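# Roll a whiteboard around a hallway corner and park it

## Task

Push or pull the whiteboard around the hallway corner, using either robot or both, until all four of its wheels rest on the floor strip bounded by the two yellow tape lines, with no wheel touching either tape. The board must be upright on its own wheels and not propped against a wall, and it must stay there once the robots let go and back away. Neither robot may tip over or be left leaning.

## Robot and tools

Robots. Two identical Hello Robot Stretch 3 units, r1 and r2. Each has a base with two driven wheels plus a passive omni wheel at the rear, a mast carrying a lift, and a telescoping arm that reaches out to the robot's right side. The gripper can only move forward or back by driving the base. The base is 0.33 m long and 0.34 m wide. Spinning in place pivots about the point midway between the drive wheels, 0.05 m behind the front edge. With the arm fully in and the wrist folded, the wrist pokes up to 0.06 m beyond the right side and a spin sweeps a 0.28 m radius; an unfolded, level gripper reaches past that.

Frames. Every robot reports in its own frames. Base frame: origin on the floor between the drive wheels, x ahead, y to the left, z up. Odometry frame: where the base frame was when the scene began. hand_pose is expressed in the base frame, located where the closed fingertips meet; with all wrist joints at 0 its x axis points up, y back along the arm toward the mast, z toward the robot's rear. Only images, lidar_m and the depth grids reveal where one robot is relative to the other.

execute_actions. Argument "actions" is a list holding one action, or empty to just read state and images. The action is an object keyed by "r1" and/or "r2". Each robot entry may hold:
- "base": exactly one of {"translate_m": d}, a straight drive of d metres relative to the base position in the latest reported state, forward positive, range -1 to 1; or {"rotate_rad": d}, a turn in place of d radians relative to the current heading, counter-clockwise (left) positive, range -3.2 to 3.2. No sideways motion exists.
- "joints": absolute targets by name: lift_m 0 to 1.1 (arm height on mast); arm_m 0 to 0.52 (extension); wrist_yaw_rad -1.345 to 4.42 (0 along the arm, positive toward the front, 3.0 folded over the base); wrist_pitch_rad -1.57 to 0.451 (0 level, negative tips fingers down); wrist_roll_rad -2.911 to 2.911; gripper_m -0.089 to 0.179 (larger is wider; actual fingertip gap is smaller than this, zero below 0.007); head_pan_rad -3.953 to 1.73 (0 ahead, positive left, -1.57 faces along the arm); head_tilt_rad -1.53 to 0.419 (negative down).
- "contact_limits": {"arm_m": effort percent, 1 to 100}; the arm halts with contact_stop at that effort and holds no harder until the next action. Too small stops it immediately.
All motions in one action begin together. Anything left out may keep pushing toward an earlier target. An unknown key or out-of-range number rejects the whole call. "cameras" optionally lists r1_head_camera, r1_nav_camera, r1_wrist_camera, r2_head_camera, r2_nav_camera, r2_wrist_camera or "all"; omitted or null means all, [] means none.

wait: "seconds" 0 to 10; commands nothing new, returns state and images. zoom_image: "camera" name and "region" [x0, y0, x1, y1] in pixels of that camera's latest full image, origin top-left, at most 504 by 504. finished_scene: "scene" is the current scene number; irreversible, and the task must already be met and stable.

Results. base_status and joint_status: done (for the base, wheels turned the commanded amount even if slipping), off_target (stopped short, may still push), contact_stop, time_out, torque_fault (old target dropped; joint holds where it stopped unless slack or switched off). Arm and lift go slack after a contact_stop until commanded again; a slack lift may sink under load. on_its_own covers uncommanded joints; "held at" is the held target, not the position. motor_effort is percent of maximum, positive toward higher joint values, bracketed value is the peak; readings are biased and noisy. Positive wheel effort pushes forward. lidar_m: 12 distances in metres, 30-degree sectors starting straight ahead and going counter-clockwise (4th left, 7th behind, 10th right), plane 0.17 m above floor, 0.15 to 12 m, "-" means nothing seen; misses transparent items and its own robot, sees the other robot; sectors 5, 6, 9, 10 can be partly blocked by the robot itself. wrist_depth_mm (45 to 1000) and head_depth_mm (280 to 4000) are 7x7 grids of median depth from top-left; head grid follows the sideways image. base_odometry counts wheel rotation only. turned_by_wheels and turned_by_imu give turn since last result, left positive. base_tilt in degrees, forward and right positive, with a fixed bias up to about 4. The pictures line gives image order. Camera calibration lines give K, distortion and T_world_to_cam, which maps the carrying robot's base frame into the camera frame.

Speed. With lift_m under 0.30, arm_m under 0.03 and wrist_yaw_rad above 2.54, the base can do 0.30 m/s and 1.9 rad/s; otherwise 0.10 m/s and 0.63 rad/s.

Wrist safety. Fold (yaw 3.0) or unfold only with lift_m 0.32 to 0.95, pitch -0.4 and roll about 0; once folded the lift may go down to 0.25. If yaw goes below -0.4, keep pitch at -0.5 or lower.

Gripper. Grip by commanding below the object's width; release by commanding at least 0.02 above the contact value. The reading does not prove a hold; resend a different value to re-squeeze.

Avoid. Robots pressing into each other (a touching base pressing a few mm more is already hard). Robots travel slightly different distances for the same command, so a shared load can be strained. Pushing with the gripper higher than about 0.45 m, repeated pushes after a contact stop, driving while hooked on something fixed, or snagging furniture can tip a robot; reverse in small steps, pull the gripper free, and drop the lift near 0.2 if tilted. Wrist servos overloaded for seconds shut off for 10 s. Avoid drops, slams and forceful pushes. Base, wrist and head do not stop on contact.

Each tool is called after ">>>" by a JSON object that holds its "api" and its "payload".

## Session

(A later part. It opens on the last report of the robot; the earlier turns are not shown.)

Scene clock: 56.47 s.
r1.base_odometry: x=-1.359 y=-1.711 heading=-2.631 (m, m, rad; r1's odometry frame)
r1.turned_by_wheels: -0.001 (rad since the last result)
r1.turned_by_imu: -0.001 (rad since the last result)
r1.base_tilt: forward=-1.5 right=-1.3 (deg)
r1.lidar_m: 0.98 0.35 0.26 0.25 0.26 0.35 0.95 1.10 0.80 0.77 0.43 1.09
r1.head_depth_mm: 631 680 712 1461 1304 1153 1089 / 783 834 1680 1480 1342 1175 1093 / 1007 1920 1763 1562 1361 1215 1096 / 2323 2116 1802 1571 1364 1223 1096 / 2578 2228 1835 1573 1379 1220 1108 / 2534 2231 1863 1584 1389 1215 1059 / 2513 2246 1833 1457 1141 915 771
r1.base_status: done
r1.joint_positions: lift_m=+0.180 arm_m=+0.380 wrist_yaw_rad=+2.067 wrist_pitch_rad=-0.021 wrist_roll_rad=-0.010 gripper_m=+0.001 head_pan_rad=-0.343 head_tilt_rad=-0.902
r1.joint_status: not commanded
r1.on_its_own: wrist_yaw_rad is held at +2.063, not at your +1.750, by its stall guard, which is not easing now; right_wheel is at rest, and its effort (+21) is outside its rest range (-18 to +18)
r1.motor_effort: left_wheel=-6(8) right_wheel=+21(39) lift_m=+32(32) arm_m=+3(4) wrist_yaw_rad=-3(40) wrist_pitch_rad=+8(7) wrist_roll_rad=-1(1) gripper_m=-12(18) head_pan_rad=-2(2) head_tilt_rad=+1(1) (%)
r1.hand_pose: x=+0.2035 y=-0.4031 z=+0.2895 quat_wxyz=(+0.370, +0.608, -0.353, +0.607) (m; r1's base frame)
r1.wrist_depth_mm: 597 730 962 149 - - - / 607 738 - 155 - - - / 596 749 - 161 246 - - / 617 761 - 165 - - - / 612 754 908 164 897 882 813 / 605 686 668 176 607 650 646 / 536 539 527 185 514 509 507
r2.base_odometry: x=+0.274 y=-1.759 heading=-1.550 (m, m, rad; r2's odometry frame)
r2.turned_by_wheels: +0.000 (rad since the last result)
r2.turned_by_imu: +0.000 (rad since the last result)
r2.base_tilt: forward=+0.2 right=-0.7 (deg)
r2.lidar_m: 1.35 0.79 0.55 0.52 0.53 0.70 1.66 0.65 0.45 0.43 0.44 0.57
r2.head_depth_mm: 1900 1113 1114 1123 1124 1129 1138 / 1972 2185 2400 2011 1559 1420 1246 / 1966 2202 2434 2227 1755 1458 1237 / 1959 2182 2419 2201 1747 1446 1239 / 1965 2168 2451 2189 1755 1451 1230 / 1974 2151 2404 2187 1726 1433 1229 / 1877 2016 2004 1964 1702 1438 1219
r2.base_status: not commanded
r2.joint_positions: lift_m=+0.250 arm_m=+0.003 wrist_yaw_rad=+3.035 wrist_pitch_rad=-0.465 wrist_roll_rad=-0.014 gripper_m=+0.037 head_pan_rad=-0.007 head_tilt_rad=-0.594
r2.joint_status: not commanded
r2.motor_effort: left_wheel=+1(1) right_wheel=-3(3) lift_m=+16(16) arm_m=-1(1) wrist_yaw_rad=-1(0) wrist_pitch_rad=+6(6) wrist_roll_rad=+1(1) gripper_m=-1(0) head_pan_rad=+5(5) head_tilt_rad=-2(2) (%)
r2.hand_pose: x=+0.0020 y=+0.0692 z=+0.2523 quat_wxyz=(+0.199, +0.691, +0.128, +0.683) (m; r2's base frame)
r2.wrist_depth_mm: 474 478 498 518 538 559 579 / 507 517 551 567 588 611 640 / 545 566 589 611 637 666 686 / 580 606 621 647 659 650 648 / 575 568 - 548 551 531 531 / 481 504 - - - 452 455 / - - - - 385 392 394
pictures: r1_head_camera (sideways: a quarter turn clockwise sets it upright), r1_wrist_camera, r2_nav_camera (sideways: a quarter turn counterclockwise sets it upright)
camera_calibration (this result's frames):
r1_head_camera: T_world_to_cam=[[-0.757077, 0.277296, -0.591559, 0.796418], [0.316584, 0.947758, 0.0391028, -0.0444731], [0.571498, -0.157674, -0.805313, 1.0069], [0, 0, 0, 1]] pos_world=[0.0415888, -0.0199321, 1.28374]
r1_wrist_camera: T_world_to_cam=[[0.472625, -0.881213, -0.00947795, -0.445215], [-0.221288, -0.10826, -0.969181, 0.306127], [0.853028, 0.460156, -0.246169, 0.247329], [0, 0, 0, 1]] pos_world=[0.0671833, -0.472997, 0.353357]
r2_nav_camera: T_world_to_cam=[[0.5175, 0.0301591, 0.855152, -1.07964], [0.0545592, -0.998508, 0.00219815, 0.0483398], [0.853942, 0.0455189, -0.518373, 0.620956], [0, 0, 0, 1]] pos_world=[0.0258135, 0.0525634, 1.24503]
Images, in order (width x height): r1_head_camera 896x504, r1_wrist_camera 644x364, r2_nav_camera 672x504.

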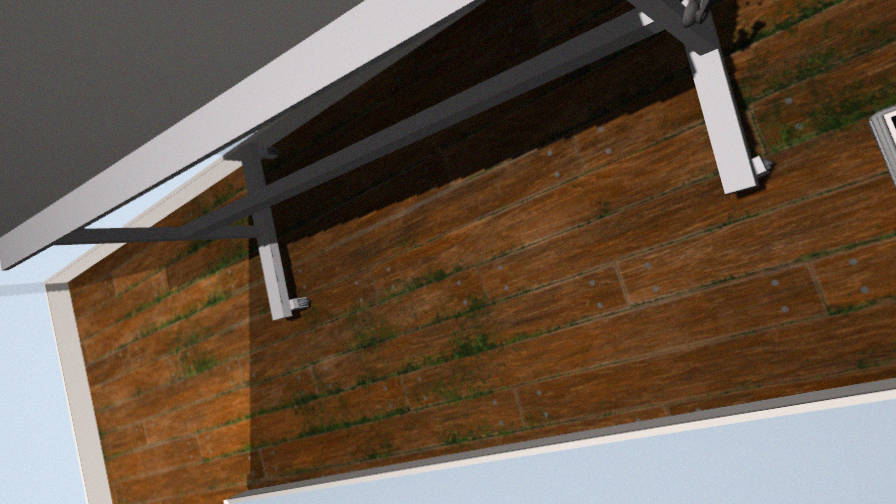

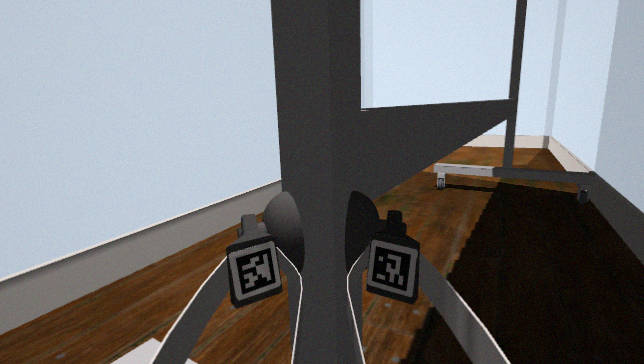

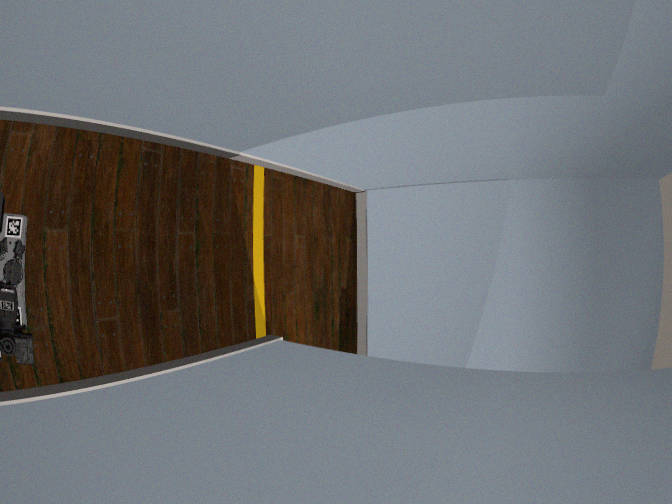

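>>> {"api": "execute_actions", "payload": {"actions": [{"r1":{"joints":{"gripper_m":0.14,"wrist_yaw_rad":2.06}},"r2":{"base":{"translate_m":0.75},"joints":{"lift_m":0.35,"wrist_pitch_rad":-0.4}}}], "cameras": []}}

>>> {"api": "execute_actions", "payload": {"actions": [{"r1":{"joints":{"arm_m":0.27,"wrist_yaw_rad":1.57}},"r2":{"joints":{"wrist_yaw_rad":1.57,"gripper_m":0.15,"head_tilt_rad":-0.9,"head_pan_rad":-0.4}}}], "cameras": ["r1_wrist_camera"]}}

>>> {"api": "execute_actions", "payload": {"actions": [{"r1":{"joints":{"gripper_m":-0.01}},"r2":{"joints":{"wrist_pitch_rad":0,"lift_m":0.18}}}], "cameras": ["r1_wrist_camera"]}}

>>> {"api": "execute_actions", "payload": {"actions": [{"r1":{"base":{"translate_m":0.5}}}]}}

Scene clock: 64.93 s.
r1.base_odometry: x=-1.359 y=-1.711 heading=-2.630 (m, m, rad; r1's odometry frame)
r1.turned_by_wheels: +0.001 (rad since the last result)
r1.turned_by_imu: +0.002 (rad since the last result)
r1.base_tilt: forward=-1.3 right=-1.4 (deg)
r1.lidar_m: 0.97 0.35 0.26 0.25 0.26 0.35 0.95 1.09 0.80 0.77 0.43 1.09
r1.head_depth_mm: 630 682 713 1472 1305 1147 1084 / 783 835 1680 1485 1339 1166 1097 / 1006 1937 1734 1557 1366 1220 1092 / 2340 2136 1820 1561 1367 1221 1097 / 2585 2208 1858 1569 1380 1225 1106 / 2545 2255 1873 1591 1393 1213 1061 / 2507 2258 1819 1465 1125 912 771
r1.base_status: not commanded
r1.joint_positions: lift_m=+0.180 arm_m=+0.380 wrist_yaw_rad=+2.062 wrist_pitch_rad=-0.021 wrist_roll_rad=-0.010 gripper_m=+0.140 head_pan_rad=-0.343 head_tilt_rad=-0.902
r1.joint_status: all done
r1.motor_effort: left_wheel=+0(6) right_wheel=+1(22) lift_m=+32(32) arm_m=+2(2) wrist_yaw_rad=-2(6) wrist_pitch_rad=+7(7) wrist_roll_rad=-1(1) gripper_m=+1(97) head_pan_rad=-2(2) head_tilt_rad=+1(0) (%)
r1.hand_pose: x=+0.2041 y=-0.4042 z=+0.2895 quat_wxyz=(+0.372, +0.607, -0.355, +0.606) (m; r1's base frame)
r1.wrist_depth_mm: 596 731 927 147 - - - / 593 735 - 153 - - - / 615 743 - 158 250 - - / 607 744 - 165 - - - / 630 716 913 172 925 955 822 / 610 - 677 178 663 625 645 / 545 530 536 187 517 510 505
r2.base_odometry: x=+0.289 y=-2.509 heading=-1.550 (m, m, rad; r2's odometry frame)
r2.turned_by_wheels: +0.000 (rad since the last result)
r2.turned_by_imu: -0.004 (rad since the last result)
r2.base_tilt: forward=+0.2 right=-0.7 (deg)
r2.lidar_m: 1.57 0.87 0.60 0.57 0.58 0.76 1.78 0.58 0.40 0.38 0.39 0.51
r2.head_depth_mm: 1338 1475 1657 1909 1780 1460 996 / 1337 1476 1660 1880 1771 1462 1237 / 1329 1473 1640 1856 1757 1455 1244 / 1330 1464 1615 1855 1745 1443 1242 / 1316 1460 1633 1830 1738 1445 1235 / 1306 1437 1624 1828 1741 1438 1233 / 1301 1439 1596 1813 1733 1426 1226
r2.base_status: done
r2.joint_positions: lift_m=+0.350 arm_m=+0.003 wrist_yaw_rad=+3.035 wrist_pitch_rad=-0.420 wrist_roll_rad=-0.014 gripper_m=+0.037 head_pan_rad=-0.007 head_tilt_rad=-0.594
r2.joint_status: all done
r2.motor_effort: left_wheel=+1(8) right_wheel=-2(9) lift_m=+21(20) arm_m=-1(0) wrist_yaw_rad=+0(0) wrist_pitch_rad=+8(10) wrist_roll_rad=+0(1) gripper_m=-1(0) head_pan_rad=+5(5) head_tilt_rad=-1(2) (%)
r2.hand_pose: x=+0.0026 y=+0.0751 z=+0.3619 quat_wxyz=(+0.184, +0.693, +0.112, +0.688) (m; r2's base frame)
r2.wrist_depth_mm: 509 516 547 564 573 601 629 / 544 560 581 606 628 663 679 / 580 596 626 648 686 709 751 / 616 650 692 701 733 764 808 / 673 689 - 732 761 716 709 / 635 626 - 615 - 603 602 / 541 536 - 534 508 509 516
pictures: none
No camera images: the call's "cameras" was empty. Leave "cameras" out to get every camera's image.

Scene clock: 67.00 s.
r1.base_odometry: x=-1.359 y=-1.711 heading=-2.630 (m, m, rad; r1's odometry frame)
r1.turned_by_wheels: +0.000 (rad since the last result)
r1.turned_by_imu: +0.000 (rad since the last result)
r1.base_tilt: forward=-1.4 right=-1.3 (deg)
r1.lidar_m: 0.97 0.35 0.26 0.25 0.26 0.35 0.95 1.10 0.80 0.77 0.45 1.09
r1.head_depth_mm: 655 713 726 1486 1285 1142 1083 / 811 857 1726 1474 1341 1172 1087 / 1031 1948 1741 1552 1361 1208 1094 / 2294 2119 1820 1565 1372 1213 1099 / 2568 2207 1835 1584 1377 1228 1102 / 2554 2226 1871 1585 1379 1212 1063 / 2491 2282 1838 1459 1128 911 766
r1.base_status: not commanded
r1.joint_positions: lift_m=+0.180 arm_m=+0.270 wrist_yaw_rad=+1.572 wrist_pitch_rad=-0.022 wrist_roll_rad=-0.010 gripper_m=+0.140 head_pan_rad=-0.343 head_tilt_rad=-0.902
r1.joint_status: all done
r1.motor_effort: left_wheel=+0(3) right_wheel=-2(21) lift_m=+31(31) arm_m=-2(2) wrist_yaw_rad=-1(50) wrist_pitch_rad=+8(8) wrist_roll_rad=-1(1) gripper_m=+0(14) head_pan_rad=-2(3) head_tilt_rad=+1(1) (%)
r1.hand_pose: x=+0.2343 y=-0.4152 z=+0.2891 quat_wxyz=(+0.508, +0.503, -0.491, +0.497) (m; r1's base frame)
r1.wrist_depth_mm: 847 - - 118 - 637 429 / 822 - - 121 - 636 436 / 836 - - 125 - 656 437 / 819 - - 130 - 657 438 / 799 - 948 135 899 610 438 / 707 - 681 140 657 619 421 / 541 535 531 146 517 514 464
r2.base_odometry: x=+0.289 y=-2.509 heading=-1.550 (m, m, rad; r2's odometry frame)
r2.turned_by_wheels: +0.000 (rad since the last result)
r2.turned_by_imu: +0.000 (rad since the last result)
r2.base_tilt: forward=+0.2 right=-0.8 (deg)
r2.lidar_m: 1.57 0.87 0.60 0.57 0.58 0.76 1.79 0.58 0.40 0.38 0.39 0.50
r2.head_depth_mm: 480 522 574 636 717 815 951 / 557 608 676 769 885 1039 1110 / 1627 1856 1791 1015 1159 1234 1136 / 1568 1851 1882 1605 1404 1243 1118 / 1511 1764 1876 1598 1397 1239 1115 / 1438 1661 1827 1612 1408 1239 1119 / 1388 1592 1780 1594 1397 1236 1113
r2.base_status: not commanded
r2.joint_positions: lift_m=+0.350 arm_m=+0.003 wrist_yaw_rad=+1.572 wrist_pitch_rad=-0.420 wrist_roll_rad=-0.014 gripper_m=+0.150 head_pan_rad=-0.393 head_tilt_rad=-0.888
r2.joint_status: all done
r2.motor_effort: left_wheel=+2(1) right_wheel=-3(3) lift_m=+22(21) arm_m=+0(0) wrist_yaw_rad=-1(1) wrist_pitch_rad=+8(8) wrist_roll_rad=+0(1) gripper_m=+0(96) head_pan_rad=-4(40) head_tilt_rad=-4(20) (%)
r2.hand_pose: x=+0.2027 y=-0.1477 z=+0.3619 quat_wxyz=(+0.596, +0.591, -0.380, +0.389) (m; r2's base frame)
r2.wrist_depth_mm: 929 - - - - 401 275 / 914 - - - - 404 276 / 920 - - - - 406 277 / 881 950 949 927 916 418 282 / 766 787 743 732 693 450 284 / 640 - 622 609 596 481 273 / 555 518 532 531 519 443 291
pictures: r1_wrist_camera
camera_calibration (this result's frames):
r1_wrist_camera: T_world_to_cam=[[-0.00307175, -0.999951, -0.00945294, -0.408293], [-0.247852, 0.00991934, -0.968747, 0.366347], [0.968793, -0.000632822, -0.24787, 0.00862912], [0, 0, 0, 1]] pos_world=[0.0811857, -0.411901, 0.353177]
Images, in order (width x height): r1_wrist_camera 644x364.

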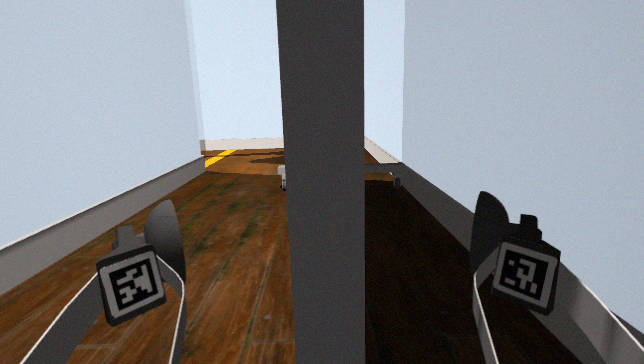

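Scene clock: 69.37 s.
r1.base_odometry: x=-1.359 y=-1.711 heading=-2.630 (m, m, rad; r1's odometry frame)
r1.turned_by_wheels: +0.001 (rad since the last result)
r1.turned_by_imu: +0.001 (rad since the last result)
r1.base_tilt: forward=-1.4 right=-1.4 (deg)
r1.lidar_m: 0.97 0.35 0.26 0.25 0.26 0.35 0.96 1.10 0.80 0.77 0.45 1.09
r1.head_depth_mm: 661 716 728 1494 1281 1155 1081 / 812 855 1713 1445 1352 1173 1092 / 1036 1960 1744 1549 1367 1215 1092 / 2321 2145 1808 1570 1372 1213 1097 / 2597 2216 1831 1570 1375 1230 1104 / 2522 2233 1846 1597 1394 1216 1062 / 2494 2258 1846 1453 1120 913 770
r1.base_status: not commanded
r1.joint_positions: lift_m=+0.180 arm_m=+0.270 wrist_yaw_rad=+1.565 wrist_pitch_rad=-0.022 wrist_roll_rad=-0.010 gripper_m=-0.009 head_pan_rad=-0.343 head_tilt_rad=-0.902
r1.joint_status: all done
r1.on_its_own: right_wheel is at rest, and its effort (-22) is outside its rest range (-18 to +18)
r1.motor_effort: left_wheel=+5(6) right_wheel=-22(26) lift_m=+31(31) arm_m=-2(2) wrist_yaw_rad=+3(3) wrist_pitch_rad=+8(8) wrist_roll_rad=-1(1) gripper_m=-17(98) head_pan_rad=-2(2) head_tilt_rad=+0(0) (%)
r1.hand_pose: x=+0.2343 y=-0.4168 z=+0.2891 quat_wxyz=(+0.510, +0.502, -0.493, +0.496) (m; r1's base frame)
r1.wrist_depth_mm: 827 - - 115 - 627 430 / 829 - - 119 - 634 432 / 823 - - 123 - 643 430 / 831 - - 127 - 655 435 / 805 964 945 132 885 650 438 / 698 679 675 137 600 602 444 / 548 540 527 143 519 512 424
r2.base_odometry: x=+0.289 y=-2.509 heading=-1.550 (m, m, rad; r2's odometry frame)
r2.turned_by_wheels: +0.000 (rad since the last result)
r2.turned_by_imu: +0.000 (rad since the last result)
r2.base_tilt: forward=+0.2 right=-0.6 (deg)
r2.lidar_m: 1.57 0.87 0.60 0.57 0.58 0.76 1.79 0.58 0.40 0.38 0.39 0.50
r2.head_depth_mm: 481 522 574 636 712 816 943 / 557 608 679 769 883 1047 1104 / 1615 1846 1798 1019 1159 1226 1140 / 1586 1845 1871 1603 1397 1246 1116 / 1513 1775 1856 1601 1396 1246 1121 / 1447 1647 1820 1601 1394 1236 1124 / 1396 1570 1801 1598 1392 1237 1115
r2.base_status: not commanded
r2.joint_positions: lift_m=+0.180 arm_m=+0.003 wrist_yaw_rad=+1.572 wrist_pitch_rad=-0.024 wrist_roll_rad=-0.014 gripper_m=+0.150 head_pan_rad=-0.393 head_tilt_rad=-0.888
r2.joint_status: all done
r2.motor_effort: left_wheel=+1(2) right_wheel=-3(3) lift_m=+16(18) arm_m=+0(0) wrist_yaw_rad=-1(1) wrist_pitch_rad=+9(10) wrist_roll_rad=+1(1) gripper_m=+0(1) head_pan_rad=-4(4) head_tilt_rad=-4(5) (%)
r2.hand_pose: x=+0.2342 y=-0.1476 z=+0.2888 quat_wxyz=(+0.510, +0.503, -0.490, +0.498) (m; r2's base frame)
r2.wrist_depth_mm: 926 - - - - 399 273 / 917 - - - - 410 277 / 900 - - - - 404 277 / 906 - - - - 410 279 / 894 - - - - 445 281 / 795 - 809 786 766 480 271 / 611 566 582 585 572 429 284
pictures: r1_wrist_camera
camera_calibration (this result's frames):
r1_wrist_camera: T_world_to_cam=[[-0.00929908, -0.999912, -0.0094516, -0.408411], [-0.247621, 0.0114603, -0.968789, 0.366998], [0.968812, -0.00666843, -0.247706, 0.00606864], [0, 0, 0, 1]] pos_world=[0.0811992, -0.41254, 0.353186]
Images, in order (width x height): r1_wrist_camera 644x364.

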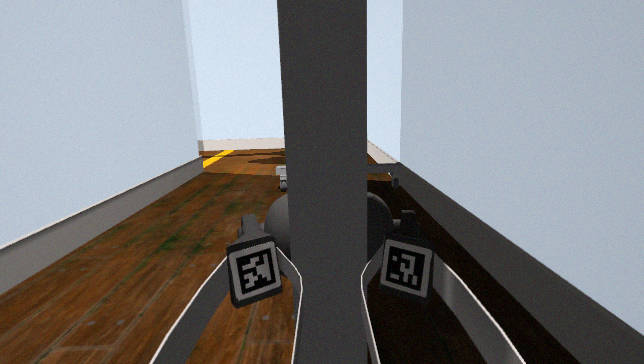

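Scene clock: 75.40 s.
r1.base_odometry: x=-1.795 y=-1.956 heading=-2.630 (m, m, rad; r1's odometry frame)
r1.turned_by_wheels: -0.001 (rad since the last result)
r1.turned_by_imu: -0.020 (rad since the last result)
r1.base_tilt: forward=-1.4 right=-1.3 (deg)
r1.lidar_m: 1.10 0.38 0.27 0.26 0.27 0.36 0.93 1.10 0.79 0.76 0.45 1.06
r1.head_depth_mm: 639 699 715 1479 1276 1162 1089 / 778 838 1688 1492 1351 1210 1089 / 989 1852 1737 1549 1369 1209 1091 / 1254 2131 1822 1562 1367 1215 1095 / 2237 2223 1816 1586 1380 1223 1109 / 2146 2233 1845 1588 1393 1236 1084 / 2083 2255 1857 1527 1236 980 817
r1.base_status: done
r1.joint_positions: lift_m=+0.180 arm_m=+0.270 wrist_yaw_rad=+1.563 wrist_pitch_rad=-0.022 wrist_roll_rad=-0.010 gripper_m=-0.009 head_pan_rad=-0.343 head_tilt_rad=-0.902
r1.joint_status: not commanded
r1.on_its_own: right_wheel is at rest, and its effort (+20) is outside its rest range (-18 to +18)
r1.motor_effort: left_wheel=-6(9) right_wheel=+20(39) lift_m=+32(31) arm_m=-2(2) wrist_yaw_rad=+5(10) wrist_pitch_rad=+8(8) wrist_roll_rad=-1(1) gripper_m=-16(17) head_pan_rad=-3(2) head_tilt_rad=+1(1) (%)
r1.hand_pose: x=+0.2343 y=-0.4173 z=+0.2891 quat_wxyz=(+0.510, +0.501, -0.493, +0.495) (m; r1's base frame)
r1.wrist_depth_mm: 885 - - 111 - 578 398 / 885 - - 115 - 591 400 / 871 - - 119 - 592 407 / 887 - - 123 - 592 407 / 847 961 - 127 861 605 410 / 694 687 678 132 601 580 413 / 546 526 525 138 517 496 400
r2.base_odometry: x=+0.289 y=-2.509 heading=-1.550 (m, m, rad; r2's odometry frame)
r2.turned_by_wheels: +0.000 (rad since the last result)
r2.turned_by_imu: +0.001 (rad since the last result)
r2.base_tilt: forward=+0.1 right=-0.7 (deg)
r2.lidar_m: 1.33 0.87 0.60 0.57 0.58 0.76 1.79 0.58 0.40 0.38 0.39 0.51
r2.head_depth_mm: 480 523 575 637 713 815 946 / 556 606 679 767 885 1043 1108 / 1661 1874 1831 1017 1164 1225 1137 / 1572 1788 1881 1587 1405 1248 1119 / 1190 1677 1803 1604 1401 1244 1118 / 1389 1665 1828 1590 1404 1234 1114 / 1380 1604 1779 1586 1392 1235 1118
r2.base_status: not commanded
r2.joint_positions: lift_m=+0.180 arm_m=+0.003 wrist_yaw_rad=+1.572 wrist_pitch_rad=-0.024 wrist_roll_rad=-0.014 gripper_m=+0.150 head_pan_rad=-0.393 head_tilt_rad=-0.888
r2.joint_status: not commanded
r2.motor_effort: left_wheel=+1(1) right_wheel=-2(3) lift_m=+16(17) arm_m=+0(1) wrist_yaw_rad=-1(1) wrist_pitch_rad=+9(9) wrist_roll_rad=+0(0) gripper_m=+0(0) head_pan_rad=-5(4) head_tilt_rad=-5(4) (%)
r2.hand_pose: x=+0.2342 y=-0.1476 z=+0.2888 quat_wxyz=(+0.510, +0.503, -0.490, +0.498) (m; r2's base frame)
r2.wrist_depth_mm: 915 - - - - 398 275 / 915 - - - - 406 275 / 929 - - - - 403 278 / 938 - - - - 408 280 / 902 - - - - 445 282 / 822 - 781 777 762 490 268 / 615 563 588 577 582 429 287
pictures: r1_head_camera (sideways: a quarter turn clockwise sets it upright), r1_nav_camera (sideways: a quarter turn counterclockwise sets it upright), r1_wrist_camera, r2_head_camera (sideways: a quarter turn clockwise sets it upright), r2_nav_camera (sideways: a quarter turn counterclockwise sets it upright), r2_wrist_camera
camera_calibration (this result's frames):
r1_head_camera: T_world_to_cam=[[-0.757064, 0.277304, -0.591571, 0.796435], [0.316597, 0.947754, 0.0391024, -0.0444728], [0.571507, -0.157687, -0.805304, 1.00689], [0, 0, 0, 1]] pos_world=[0.0415887, -0.0199328, 1.28374]
r1_nav_camera: T_world_to_cam=[[0.748482, -0.28269, 0.599884, -0.746086], [-0.348964, -0.937116, -0.00620061, 0.0592032], [0.563913, -0.204697, -0.800063, 0.98653], [0, 0, 0, 1]] pos_world=[0.0227743, 0.046509, 1.23722]
r1_wrist_camera: T_world_to_cam=[[-0.0118641, -0.999885, -0.00944929, -0.408323], [-0.24765, 0.0120938, -0.968774, 0.367254], [0.968777, -0.00915348, -0.247765, 0.00505588], [0, 0, 0, 1]] pos_world=[0.081208, -0.412671, 0.35318]
r2_head_camera: T_world_to_cam=[[-0.743429, 0.254725, -0.618408, 0.834195], [0.340473, 0.939994, -0.022117, 0.0309283], [0.575666, -0.226993, -0.785546, 0.974244], [0, 0, 0, 1]] pos_world=[0.0487959, -0.0204159, 1.28187]
r2_nav_camera: T_world_to_cam=[[0.699752, -0.253455, 0.667913, -0.83669], [-0.327171, -0.944833, -0.0157714, 0.0740601], [0.635064, -0.207486, -0.744072, 0.915883], [0, 0, 0, 1]] pos_world=[0.0280618, 0.047944, 1.24149]
r2_wrist_camera: T_world_to_cam=[[0.0452236, -0.998668, -0.0248331, -0.140884], [-0.164376, 0.0170807, -0.98625, 0.369751], [0.985361, 0.0486837, -0.163385, -0.010601], [0, 0, 0, 1]] pos_world=[0.0775952, -0.146496, 0.359436]
Images, in order (width x height): r1_head_camera 896x504, r1_nav_camera 672x504, r1_wrist_camera 644x364, r2_head_camera 896x504, r2_nav_camera 672x504, r2_wrist_camera 644x364.

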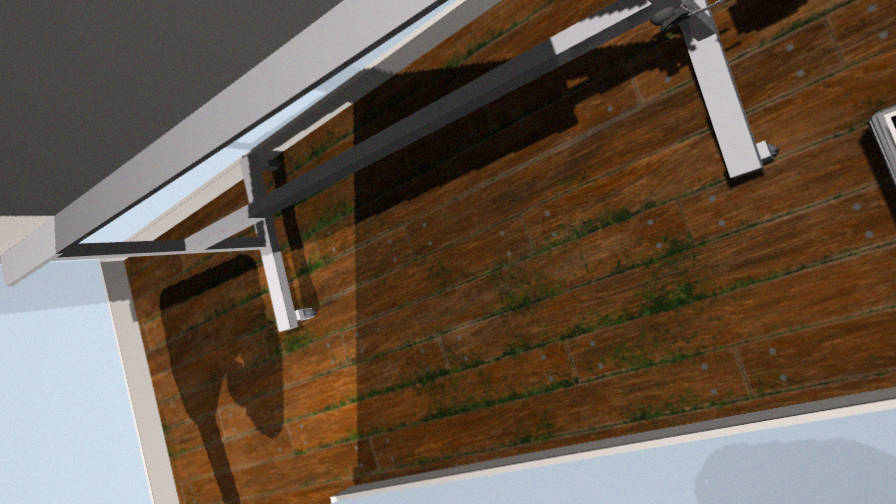

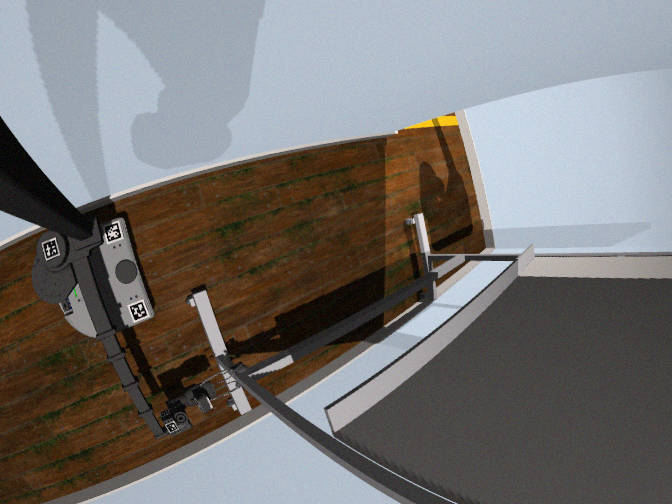

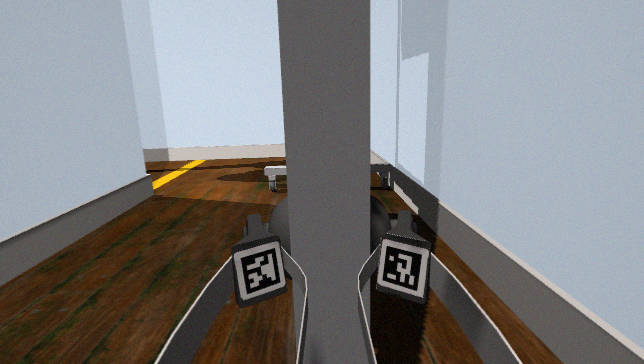

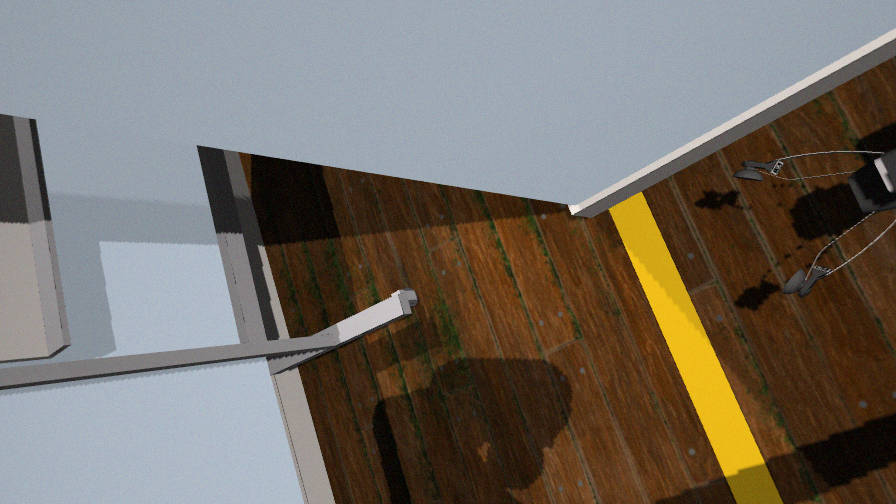

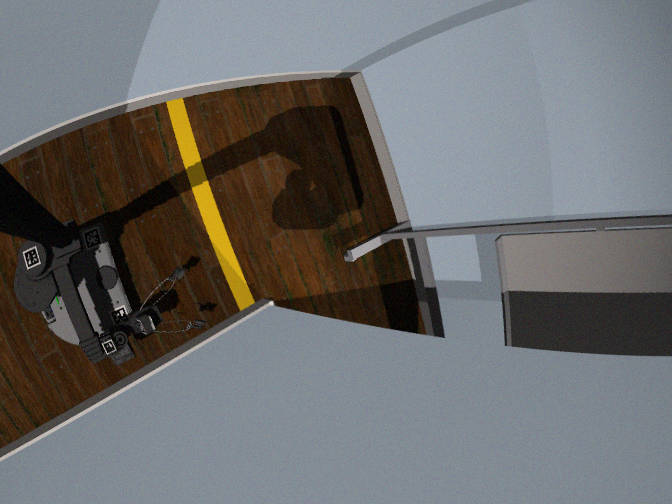

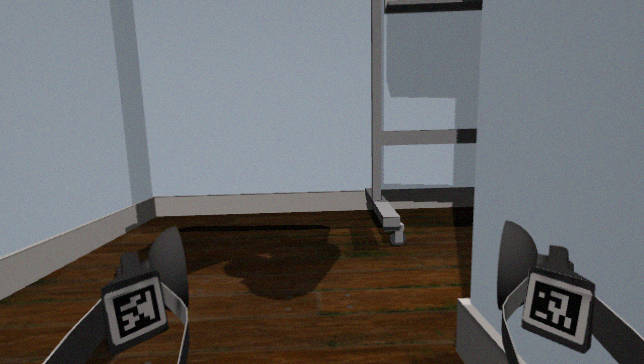

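>>> {"api": "execute_actions", "payload": {"actions": [{"r1":{"base":{"translate_m":0.06}},"r2":{"base":{"translate_m":0.9},"joints":{"arm_m":0.08,"gripper_m":0.13,"head_tilt_rad":-1.2}}}], "cameras": ["r2_head_camera","r2_wrist_camera"]}}

Scene clock: 85.87 s.
r1.base_odometry: x=-1.847 y=-1.985 heading=-2.631 (m, m, rad; r1's odometry frame)
r1.turned_by_wheels: -0.001 (rad since the last result)
r1.turned_by_imu: -0.022 (rad since the last result)
r1.base_tilt: forward=-1.4 right=-1.4 (deg)
r1.lidar_m: 1.22 0.39 0.27 0.26 0.27 0.35 0.87 1.13 0.80 0.76 0.44 1.03
r1.head_depth_mm: 616 671 714 1463 1301 1148 1084 / 741 811 1648 1495 1333 1204 1089 / 930 970 1773 1537 1366 1211 1090 / 1166 2103 1793 1572 1369 1222 1100 / 2201 2187 1795 1581 1377 1225 1107 / 2131 2234 1816 1587 1383 1236 1093 / 2009 1751 1788 1566 1309 1026 836
r1.base_status: done
r1.joint_positions: lift_m=+0.180 arm_m=+0.270 wrist_yaw_rad=+1.577 wrist_pitch_rad=-0.023 wrist_roll_rad=-0.010 gripper_m=-0.009 head_pan_rad=-0.343 head_tilt_rad=-0.902
r1.joint_status: not commanded
r1.on_its_own: right_wheel is at rest, and its effort (+22) is outside its rest range (-18 to +18)
r1.motor_effort: left_wheel=-6(11) right_wheel=+22(37) lift_m=+31(32) arm_m=-2(2) wrist_yaw_rad=-6(5) wrist_pitch_rad=+8(8) wrist_roll_rad=-1(1) gripper_m=-16(16) head_pan_rad=-3(2) head_tilt_rad=+1(1) (%)
r1.hand_pose: x=+0.2343 y=-0.4138 z=+0.2890 quat_wxyz=(+0.507, +0.504, -0.490, +0.498) (m; r1's base frame)
r1.wrist_depth_mm: 896 - - 111 - 568 394 / 901 - - 114 - 575 397 / 895 - - 119 - 572 399 / 879 - - 123 - 580 401 / 848 971 - 127 845 594 403 / 708 682 684 133 608 576 408 / 547 530 528 138 522 498 398
r2.base_odometry: x=+0.309 y=-3.409 heading=-1.549 (m, m, rad; r2's odometry frame)
r2.turned_by_wheels: +0.000 (rad since the last result)
r2.turned_by_imu: -0.006 (rad since the last result)
r2.base_tilt: forward=+0.2 right=-0.7 (deg)
r2.lidar_m: 0.67 0.68 0.67 0.63 0.65 0.84 1.73 0.49 0.47 1.07 1.03 0.46
r2.head_depth_mm: 524 633 1430 1352 1266 1183 1114 / 496 616 1425 1348 1273 1172 1104 / 510 623 1017 1332 1243 1202 - / 795 996 1300 1315 1264 1199 - / 755 929 1224 1342 1248 1194 - / 717 869 1125 1336 1254 1169 1121 / 680 822 1042 1312 1247 1176 1107
r2.base_status: done
r2.joint_positions: lift_m=+0.180 arm_m=+0.080 wrist_yaw_rad=+1.571 wrist_pitch_rad=-0.024 wrist_roll_rad=-0.014 gripper_m=+0.130 head_pan_rad=-0.393 head_tilt_rad=-1.185
r2.joint_status: all done
r2.motor_effort: left_wheel=+1(5) right_wheel=-3(4) lift_m=+16(16) arm_m=+3(4) wrist_yaw_rad=-1(0) wrist_pitch_rad=+9(9) wrist_roll_rad=+1(0) gripper_m=+0(85) head_pan_rad=-4(4) head_tilt_rad=-5(23) (%)
r2.hand_pose: x=+0.2342 y=-0.2247 z=+0.2888 quat_wxyz=(+0.510, +0.502, -0.490, +0.498) (m; r2's base frame)
r2.wrist_depth_mm: 558 564 574 569 581 591 591 / 573 576 580 580 592 591 611 / 585 591 604 600 598 320 318 / 597 594 609 615 328 631 645 / 609 609 617 633 630 641 642 / 620 617 623 629 634 - 648 / 621 550 598 555 577 542 569
pictures: r2_head_camera (sideways: a quarter turn clockwise sets it upright), r2_wrist_camera
camera_calibration (this result's frames):
r2_head_camera: T_world_to_cam=[[-0.878808, 0.311056, -0.361858, 0.500832], [0.336539, 0.941637, -0.00788012, 0.0124116], [0.338288, -0.128704, -0.9322, 1.16629], [0, 0, 0, 1]] pos_world=[0.0414177, -0.0173677, 1.26854]
r2_wrist_camera: T_world_to_cam=[[0.0443377, -0.998708, -0.0248321, -0.217708], [-0.164335, 0.0172268, -0.986254, 0.371099], [0.985408, 0.047809, -0.163359, -0.00706101], [0, 0, 0, 1]] pos_world=[0.0775952, -0.223482, 0.359439]
Images, in order (width x height): r2_head_camera 896x504, r2_wrist_camera 644x364.

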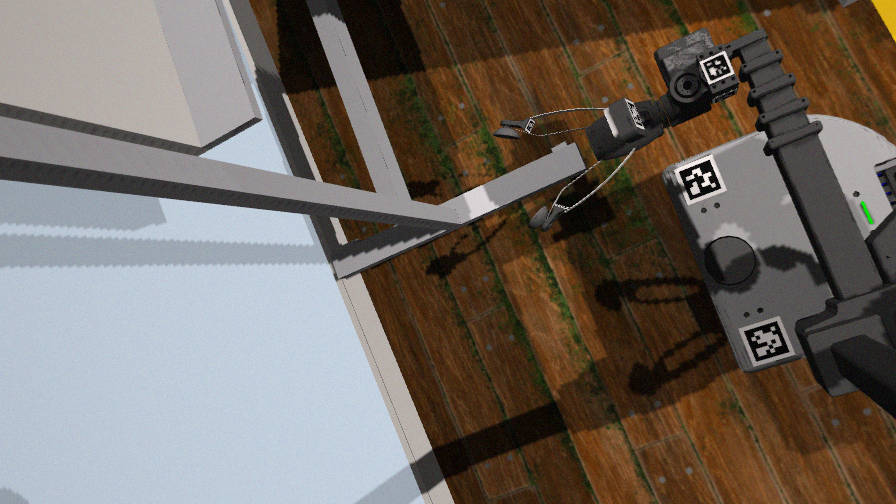

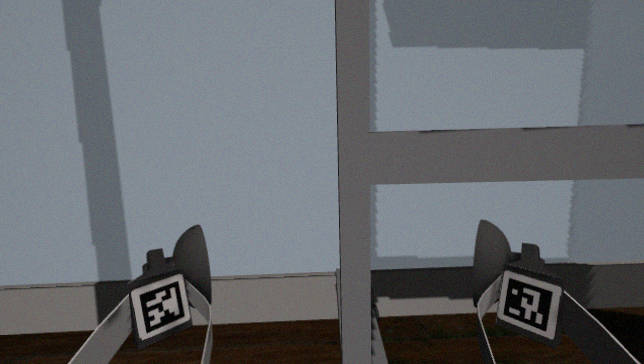

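>>> {"api": "execute_actions", "payload": {"actions": [{"r2":{"base":{"translate_m":0.17},"joints":{"arm_m":0.095,"lift_m":0.15}}}], "cameras": []}}

>>> {"api": "execute_actions", "payload": {"actions": [{"r1":{"joints":{"gripper_m":0.1}},"r2":{"joints":{"gripper_m":-0.01}}}], "cameras": ["r2_wrist_camera"]}}

>>> {"api": "execute_actions", "payload": {"actions": [{"r2":{"base":{"translate_m":-0.3}}}], "cameras": ["r2_head_camera","r2_nav_camera","r1_nav_camera","r1_wrist_camera"]}}

Scene clock: 88.93 s.
r1.base_odometry: x=-1.847 y=-1.985 heading=-2.631 (m, m, rad; r1's odometry frame)
r1.turned_by_wheels: +0.000 (rad since the last result)
r1.turned_by_imu: +0.000 (rad since the last result)
r1.base_tilt: forward=-1.5 right=-1.4 (deg)
r1.lidar_m: 1.22 0.39 0.27 0.26 0.27 0.35 0.87 1.13 0.79 0.76 0.44 1.03
r1.head_depth_mm: 615 673 712 1459 1302 1155 1085 / 741 811 1660 1487 1343 1204 1097 / 932 976 1769 1563 1359 1216 1095 / 1162 2092 1818 1583 1364 1219 1104 / 2165 2222 1801 1577 1377 1223 1100 / 2048 1819 1809 1582 1386 1226 1090 / 2022 2185 1856 1560 1295 1024 837
r1.base_status: not commanded
r1.joint_positions: lift_m=+0.180 arm_m=+0.270 wrist_yaw_rad=+1.577 wrist_pitch_rad=-0.023 wrist_roll_rad=-0.010 gripper_m=-0.009 head_pan_rad=-0.343 head_tilt_rad=-0.902
r1.joint_status: not commanded
r1.on_its_own: right_wheel is at rest, and its effort (+22) is outside its rest range (-18 to +18)
r1.motor_effort: left_wheel=-6(6) right_wheel=+22(23) lift_m=+31(31) arm_m=-1(1) wrist_yaw_rad=-5(5) wrist_pitch_rad=+8(8) wrist_roll_rad=-1(1) gripper_m=-16(16) head_pan_rad=-2(2) head_tilt_rad=+1(1) (%)
r1.hand_pose: x=+0.2343 y=-0.4138 z=+0.2890 quat_wxyz=(+0.507, +0.504, -0.490, +0.498) (m; r1's base frame)
r1.wrist_depth_mm: 890 - - 111 - 568 388 / 909 - - 114 - 574 398 / 896 - - 118 - 583 398 / 858 - - 122 - 584 404 / 846 981 - 127 842 597 403 / 710 678 675 133 608 573 405 / 546 536 524 137 513 500 398
r2.base_odometry: x=+0.312 y=-3.579 heading=-1.549 (m, m, rad; r2's odometry frame)
r2.turned_by_wheels: +0.000 (rad since the last result)
r2.turned_by_imu: -0.001 (rad since the last result)
r2.base_tilt: forward=+0.2 right=-0.6 (deg)
r2.lidar_m: 0.50 0.52 0.67 0.65 0.66 0.85 1.67 0.60 0.68 1.52 0.33 0.32
r2.head_depth_mm: 659 386 531 1311 1258 1198 1117 / 663 844 564 1307 1270 1172 1103 / 621 790 1081 1319 1229 1204 - / 585 734 981 1306 1256 1199 - / 556 685 895 1260 1258 1193 - / 526 641 824 1151 1254 1182 1121 / 500 604 761 1030 1242 1182 1112
r2.base_status: done
r2.joint_positions: lift_m=+0.150 arm_m=+0.095 wrist_yaw_rad=+1.571 wrist_pitch_rad=-0.023 wrist_roll_rad=-0.014 gripper_m=+0.130 head_pan_rad=-0.393 head_tilt_rad=-1.186
r2.joint_status: all done
r2.motor_effort: left_wheel=+2(5) right_wheel=-3(5) lift_m=+16(19) arm_m=+3(5) wrist_yaw_rad=+0(1) wrist_pitch_rad=+9(9) wrist_roll_rad=+1(1) gripper_m=-1(1) head_pan_rad=-4(4) head_tilt_rad=-5(6) (%)
r2.hand_pose: x=+0.2343 y=-0.2397 z=+0.2589 quat_wxyz=(+0.510, +0.502, -0.490, +0.498) (m; r2's base frame)
r2.wrist_depth_mm: 409 413 417 148 421 430 434 / 416 421 422 152 152 151 150 / 427 430 432 155 155 154 154 / 437 442 447 160 453 459 461 / 445 449 456 163 464 467 472 / 457 457 466 167 472 - 484 / 454 456 465 171 470 478 480
pictures: none
No camera images: the call's "cameras" was empty. Leave "cameras" out to get every camera's image.

Scene clock: 90.83 s.
r1.base_odometry: x=-1.847 y=-1.985 heading=-2.630 (m, m, rad; r1's odometry frame)
r1.turned_by_wheels: +0.001 (rad since the last result)
r1.turned_by_imu: +0.001 (rad since the last result)
r1.base_tilt: forward=-1.4 right=-1.4 (deg)
r1.lidar_m: 1.21 0.39 0.27 0.26 0.27 0.35 0.87 1.13 0.80 0.76 0.44 1.03
r1.head_depth_mm: 616 673 713 1465 1310 1145 1082 / 740 812 1654 1485 1336 1203 1091 / 935 971 1764 1547 1369 1213 1101 / 1168 2082 1813 1577 1373 1214 1102 / 2193 2216 1803 1579 1381 1225 1109 / 2083 1820 1809 1595 1392 1233 1091 / 2034 2156 1866 1565 1301 1022 836
r1.base_status: not commanded
r1.joint_positions: lift_m=+0.180 arm_m=+0.270 wrist_yaw_rad=+1.572 wrist_pitch_rad=-0.023 wrist_roll_rad=-0.010 gripper_m=+0.100 head_pan_rad=-0.343 head_tilt_rad=-0.902
r1.joint_status: all done
r1.motor_effort: left_wheel=+0(6) right_wheel=+1(23) lift_m=+31(32) arm_m=-2(1) wrist_yaw_rad=-2(5) wrist_pitch_rad=+8(8) wrist_roll_rad=-1(1) gripper_m=+1(96) head_pan_rad=-1(3) head_tilt_rad=+0(0) (%)
r1.hand_pose: x=+0.2343 y=-0.4150 z=+0.2890 quat_wxyz=(+0.508, +0.503, -0.491, +0.497) (m; r1's base frame)
r1.wrist_depth_mm: 914 - - 110 - 567 393 / 902 - - 114 - 566 393 / 893 - - 118 - 584 398 / 889 - - 121 - 586 399 / 860 - 938 126 898 549 404 / 703 718 653 131 654 535 405 / 539 533 531 136 512 510 375
r2.base_odometry: x=+0.312 y=-3.579 heading=-1.550 (m, m, rad; r2's odometry frame)
r2.turned_by_wheels: +0.000 (rad since the last result)
r2.turned_by_imu: +0.000 (rad since the last result)
r2.base_tilt: forward=+0.1 right=-0.7 (deg)
r2.lidar_m: 0.50 0.51 0.67 0.64 0.66 0.85 1.67 0.60 0.69 1.52 0.33 0.32
r2.head_depth_mm: 658 386 533 1317 1259 1193 1115 / 659 839 565 1318 1273 1168 1102 / 619 787 1084 1320 1240 1205 - / 584 731 982 1307 1246 1203 - / 553 683 893 1271 1261 1189 - / 526 642 823 1150 1255 1174 1117 / 500 604 764 1034 1258 1178 1111
r2.base_status: not commanded
r2.joint_positions: lift_m=+0.150 arm_m=+0.095 wrist_yaw_rad=+1.567 wrist_pitch_rad=-0.023 wrist_roll_rad=-0.014 gripper_m=-0.009 head_pan_rad=-0.393 head_tilt_rad=-1.186
r2.joint_status: all done
r2.motor_effort: left_wheel=+1(1) right_wheel=+2(3) lift_m=+15(16) arm_m=+2(4) wrist_yaw_rad=+2(2) wrist_pitch_rad=+9(9) wrist_roll_rad=+0(1) gripper_m=-21(100) head_pan_rad=-5(4) head_tilt_rad=-5(5) (%)
r2.hand_pose: x=+0.2343 y=-0.2408 z=+0.2589 quat_wxyz=(+0.511, +0.501, -0.491, +0.497) (m; r2's base frame)
r2.wrist_depth_mm: 406 410 414 149 427 432 438 / 414 420 425 152 152 152 151 / 422 427 436 156 155 155 154 / 434 440 443 159 453 459 470 / 443 448 452 163 459 464 473 / 456 457 463 166 - 472 486 / 449 456 460 171 474 475 485
pictures: r2_wrist_camera
camera_calibration (this result's frames):
r2_wrist_camera: T_world_to_cam=[[0.040273, -0.998881, -0.0248062, -0.233614], [-0.16373, 0.0178935, -0.986343, 0.34198], [0.985683, 0.0437845, -0.162826, -0.0123534], [0, 0, 0, 1]] pos_world=[0.0775772, -0.23893, 0.329503]
Images, in order (width x height): r2_wrist_camera 644x364.

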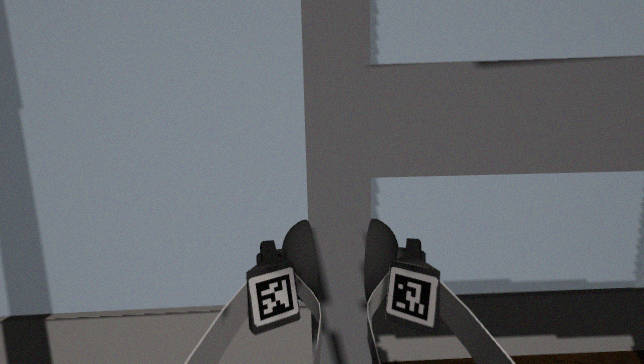

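Scene clock: 94.93 s.
r1.base_odometry: x=-1.847 y=-1.985 heading=-2.630 (m, m, rad; r1's odometry frame)
r1.turned_by_wheels: +0.000 (rad since the last result)
r1.turned_by_imu: +0.001 (rad since the last result)
r1.base_tilt: forward=-1.4 right=-1.3 (deg)
r1.lidar_m: 1.22 0.39 0.27 0.26 0.27 0.35 0.87 1.13 0.80 0.76 0.44 1.03
r1.head_depth_mm: 614 673 712 1469 1303 1147 1083 / 736 815 1627 1490 1332 1210 1089 / 928 972 1770 1559 1362 1216 1092 / 1162 2103 1801 1568 1365 1222 1099 / 2186 2227 1797 1579 1378 1224 1105 / 2116 2221 1855 1589 1387 1226 1088 / 2052 2172 1782 1560 1298 1022 837
r1.base_status: not commanded
r1.joint_positions: lift_m=+0.180 arm_m=+0.270 wrist_yaw_rad=+1.572 wrist_pitch_rad=-0.023 wrist_roll_rad=-0.010 gripper_m=+0.100 head_pan_rad=-0.343 head_tilt_rad=-0.902
r1.joint_status: not commanded
r1.motor_effort: left_wheel=-1(0) right_wheel=+0(0) lift_m=+31(31) arm_m=-1(1) wrist_yaw_rad=-1(2) wrist_pitch_rad=+8(8) wrist_roll_rad=-1(1) gripper_m=+1(0) head_pan_rad=-2(2) head_tilt_rad=+0(1) (%)
r1.hand_pose: x=+0.2343 y=-0.4150 z=+0.2890 quat_wxyz=(+0.508, +0.503, -0.491, +0.497) (m; r1's base frame)
r1.wrist_depth_mm: 912 - - 110 - 570 389 / 905 - - 114 - 577 395 / 896 - - 117 - 576 398 / 873 - - 122 - 591 404 / 832 - 980 126 913 557 405 / 690 707 658 131 657 535 406 / 542 534 530 136 521 510 375
r2.base_odometry: x=+0.306 y=-3.279 heading=-1.549 (m, m, rad; r2's odometry frame)
r2.turned_by_wheels: +0.000 (rad since the last result)
r2.turned_by_imu: +0.003 (rad since the last result)
r2.base_tilt: forward=+0.1 right=-0.7 (deg)
r2.lidar_m: 0.80 0.82 0.66 0.62 0.64 0.83 1.77 0.50 0.39 0.67 1.23 0.57
r2.head_depth_mm: 674 1467 1435 1338 1264 1194 1103 / 664 1404 1431 1355 1272 1184 1105 / 631 1281 1420 1350 1263 1201 - / 888 1081 1307 1331 1260 1208 - / 905 1116 1396 1350 1260 1189 - / 859 1049 1340 1345 1255 1173 1118 / 817 989 1256 1342 1248 1173 1108
r2.base_status: done
r2.joint_positions: lift_m=+0.150 arm_m=+0.095 wrist_yaw_rad=+1.570 wrist_pitch_rad=-0.022 wrist_roll_rad=-0.014 gripper_m=-0.010 head_pan_rad=-0.393 head_tilt_rad=-1.186
r2.joint_status: not commanded
r2.motor_effort: left_wheel=+1(3) right_wheel=-1(18) lift_m=+16(17) arm_m=+2(3) wrist_yaw_rad=+0(2) wrist_pitch_rad=+9(9) wrist_roll_rad=+1(0) gripper_m=-7(22) head_pan_rad=-4(4) head_tilt_rad=-5(6) (%)
r2.hand_pose: x=+0.2343 y=-0.2399 z=+0.2591 quat_wxyz=(+0.510, +0.502, -0.490, +0.498) (m; r2's base frame)
r2.wrist_depth_mm: 682 682 690 695 700 711 710 / 700 702 697 711 702 728 725 / 725 717 732 725 443 441 440 / 710 728 727 754 765 755 781 / 736 742 748 744 766 766 780 / 730 734 732 - 751 693 685 / 558 550 546 487 498 528 519
pictures: r1_nav_camera (sideways: a quarter turn counterclockwise sets it upright), r1_wrist_camera, r2_head_camera (sideways: a quarter turn clockwise sets it upright), r2_nav_camera (sideways: a quarter turn counterclockwise sets it upright)
camera_calibration (this result's frames):
r1_nav_camera: T_world_to_cam=[[0.748435, -0.282729, 0.599925, -0.746139], [-0.349025, -0.937093, -0.0062013, 0.0592045], [0.563938, -0.204748, -0.800032, 0.98649], [0, 0, 0, 1]] pos_world=[0.0227805, 0.0465067, 1.23722]
r1_wrist_camera: T_world_to_cam=[[-0.00276488, -0.999952, -0.00945208, -0.408158], [-0.247886, 0.00984245, -0.968739, 0.366303], [0.968785, -0.000335406, -0.247901, 0.00876051], [0, 0, 0, 1]] pos_world=[0.0811858, -0.411741, 0.353166]
r2_head_camera: T_world_to_cam=[[-0.878846, 0.311177, -0.361661, 0.500575], [0.336636, 0.941602, -0.00786956, 0.0123973], [0.338092, -0.128664, -0.932276, 1.16639], [0, 0, 0, 1]] pos_world=[0.0414093, -0.0173687, 1.26853]
r2_nav_camera: T_world_to_cam=[[0.850211, -0.316132, 0.420953, -0.515882], [-0.334155, -0.941958, -0.0324987, 0.0958705], [0.406794, -0.113033, -0.9065, 1.12842], [0, 0, 0, 1]] pos_world=[0.0116107, 0.0547675, 1.24319]
Images, in order (width x height): r1_nav_camera 672x504, r1_wrist_camera 644x364, r2_head_camera 896x504, r2_nav_camera 672x504.

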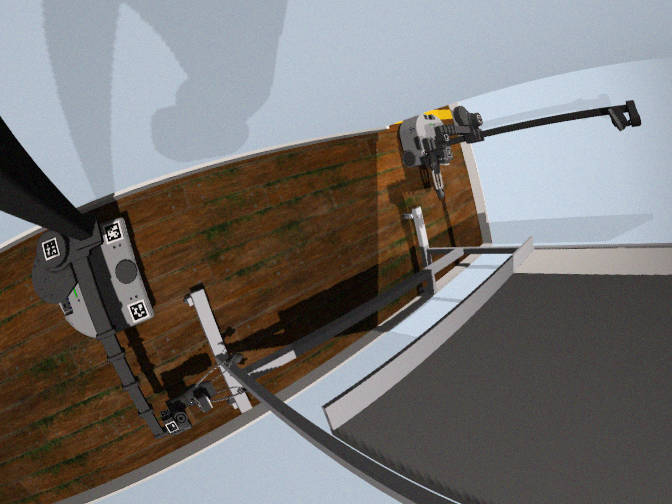

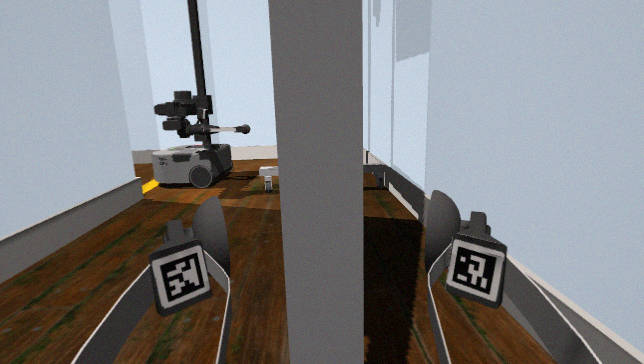

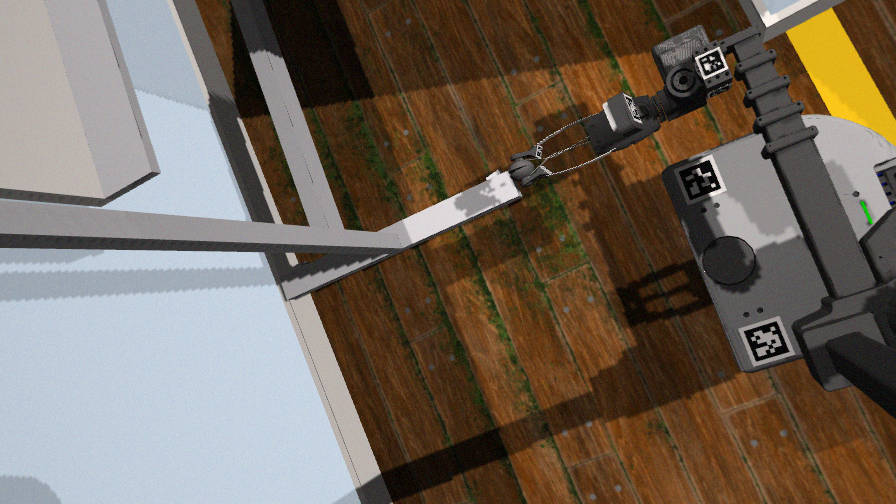

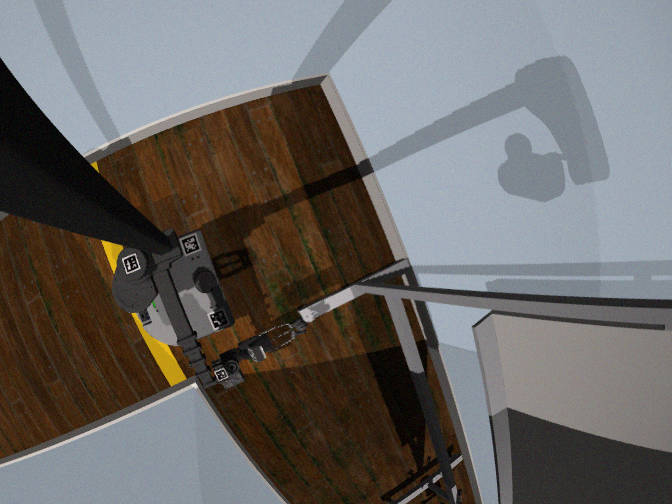

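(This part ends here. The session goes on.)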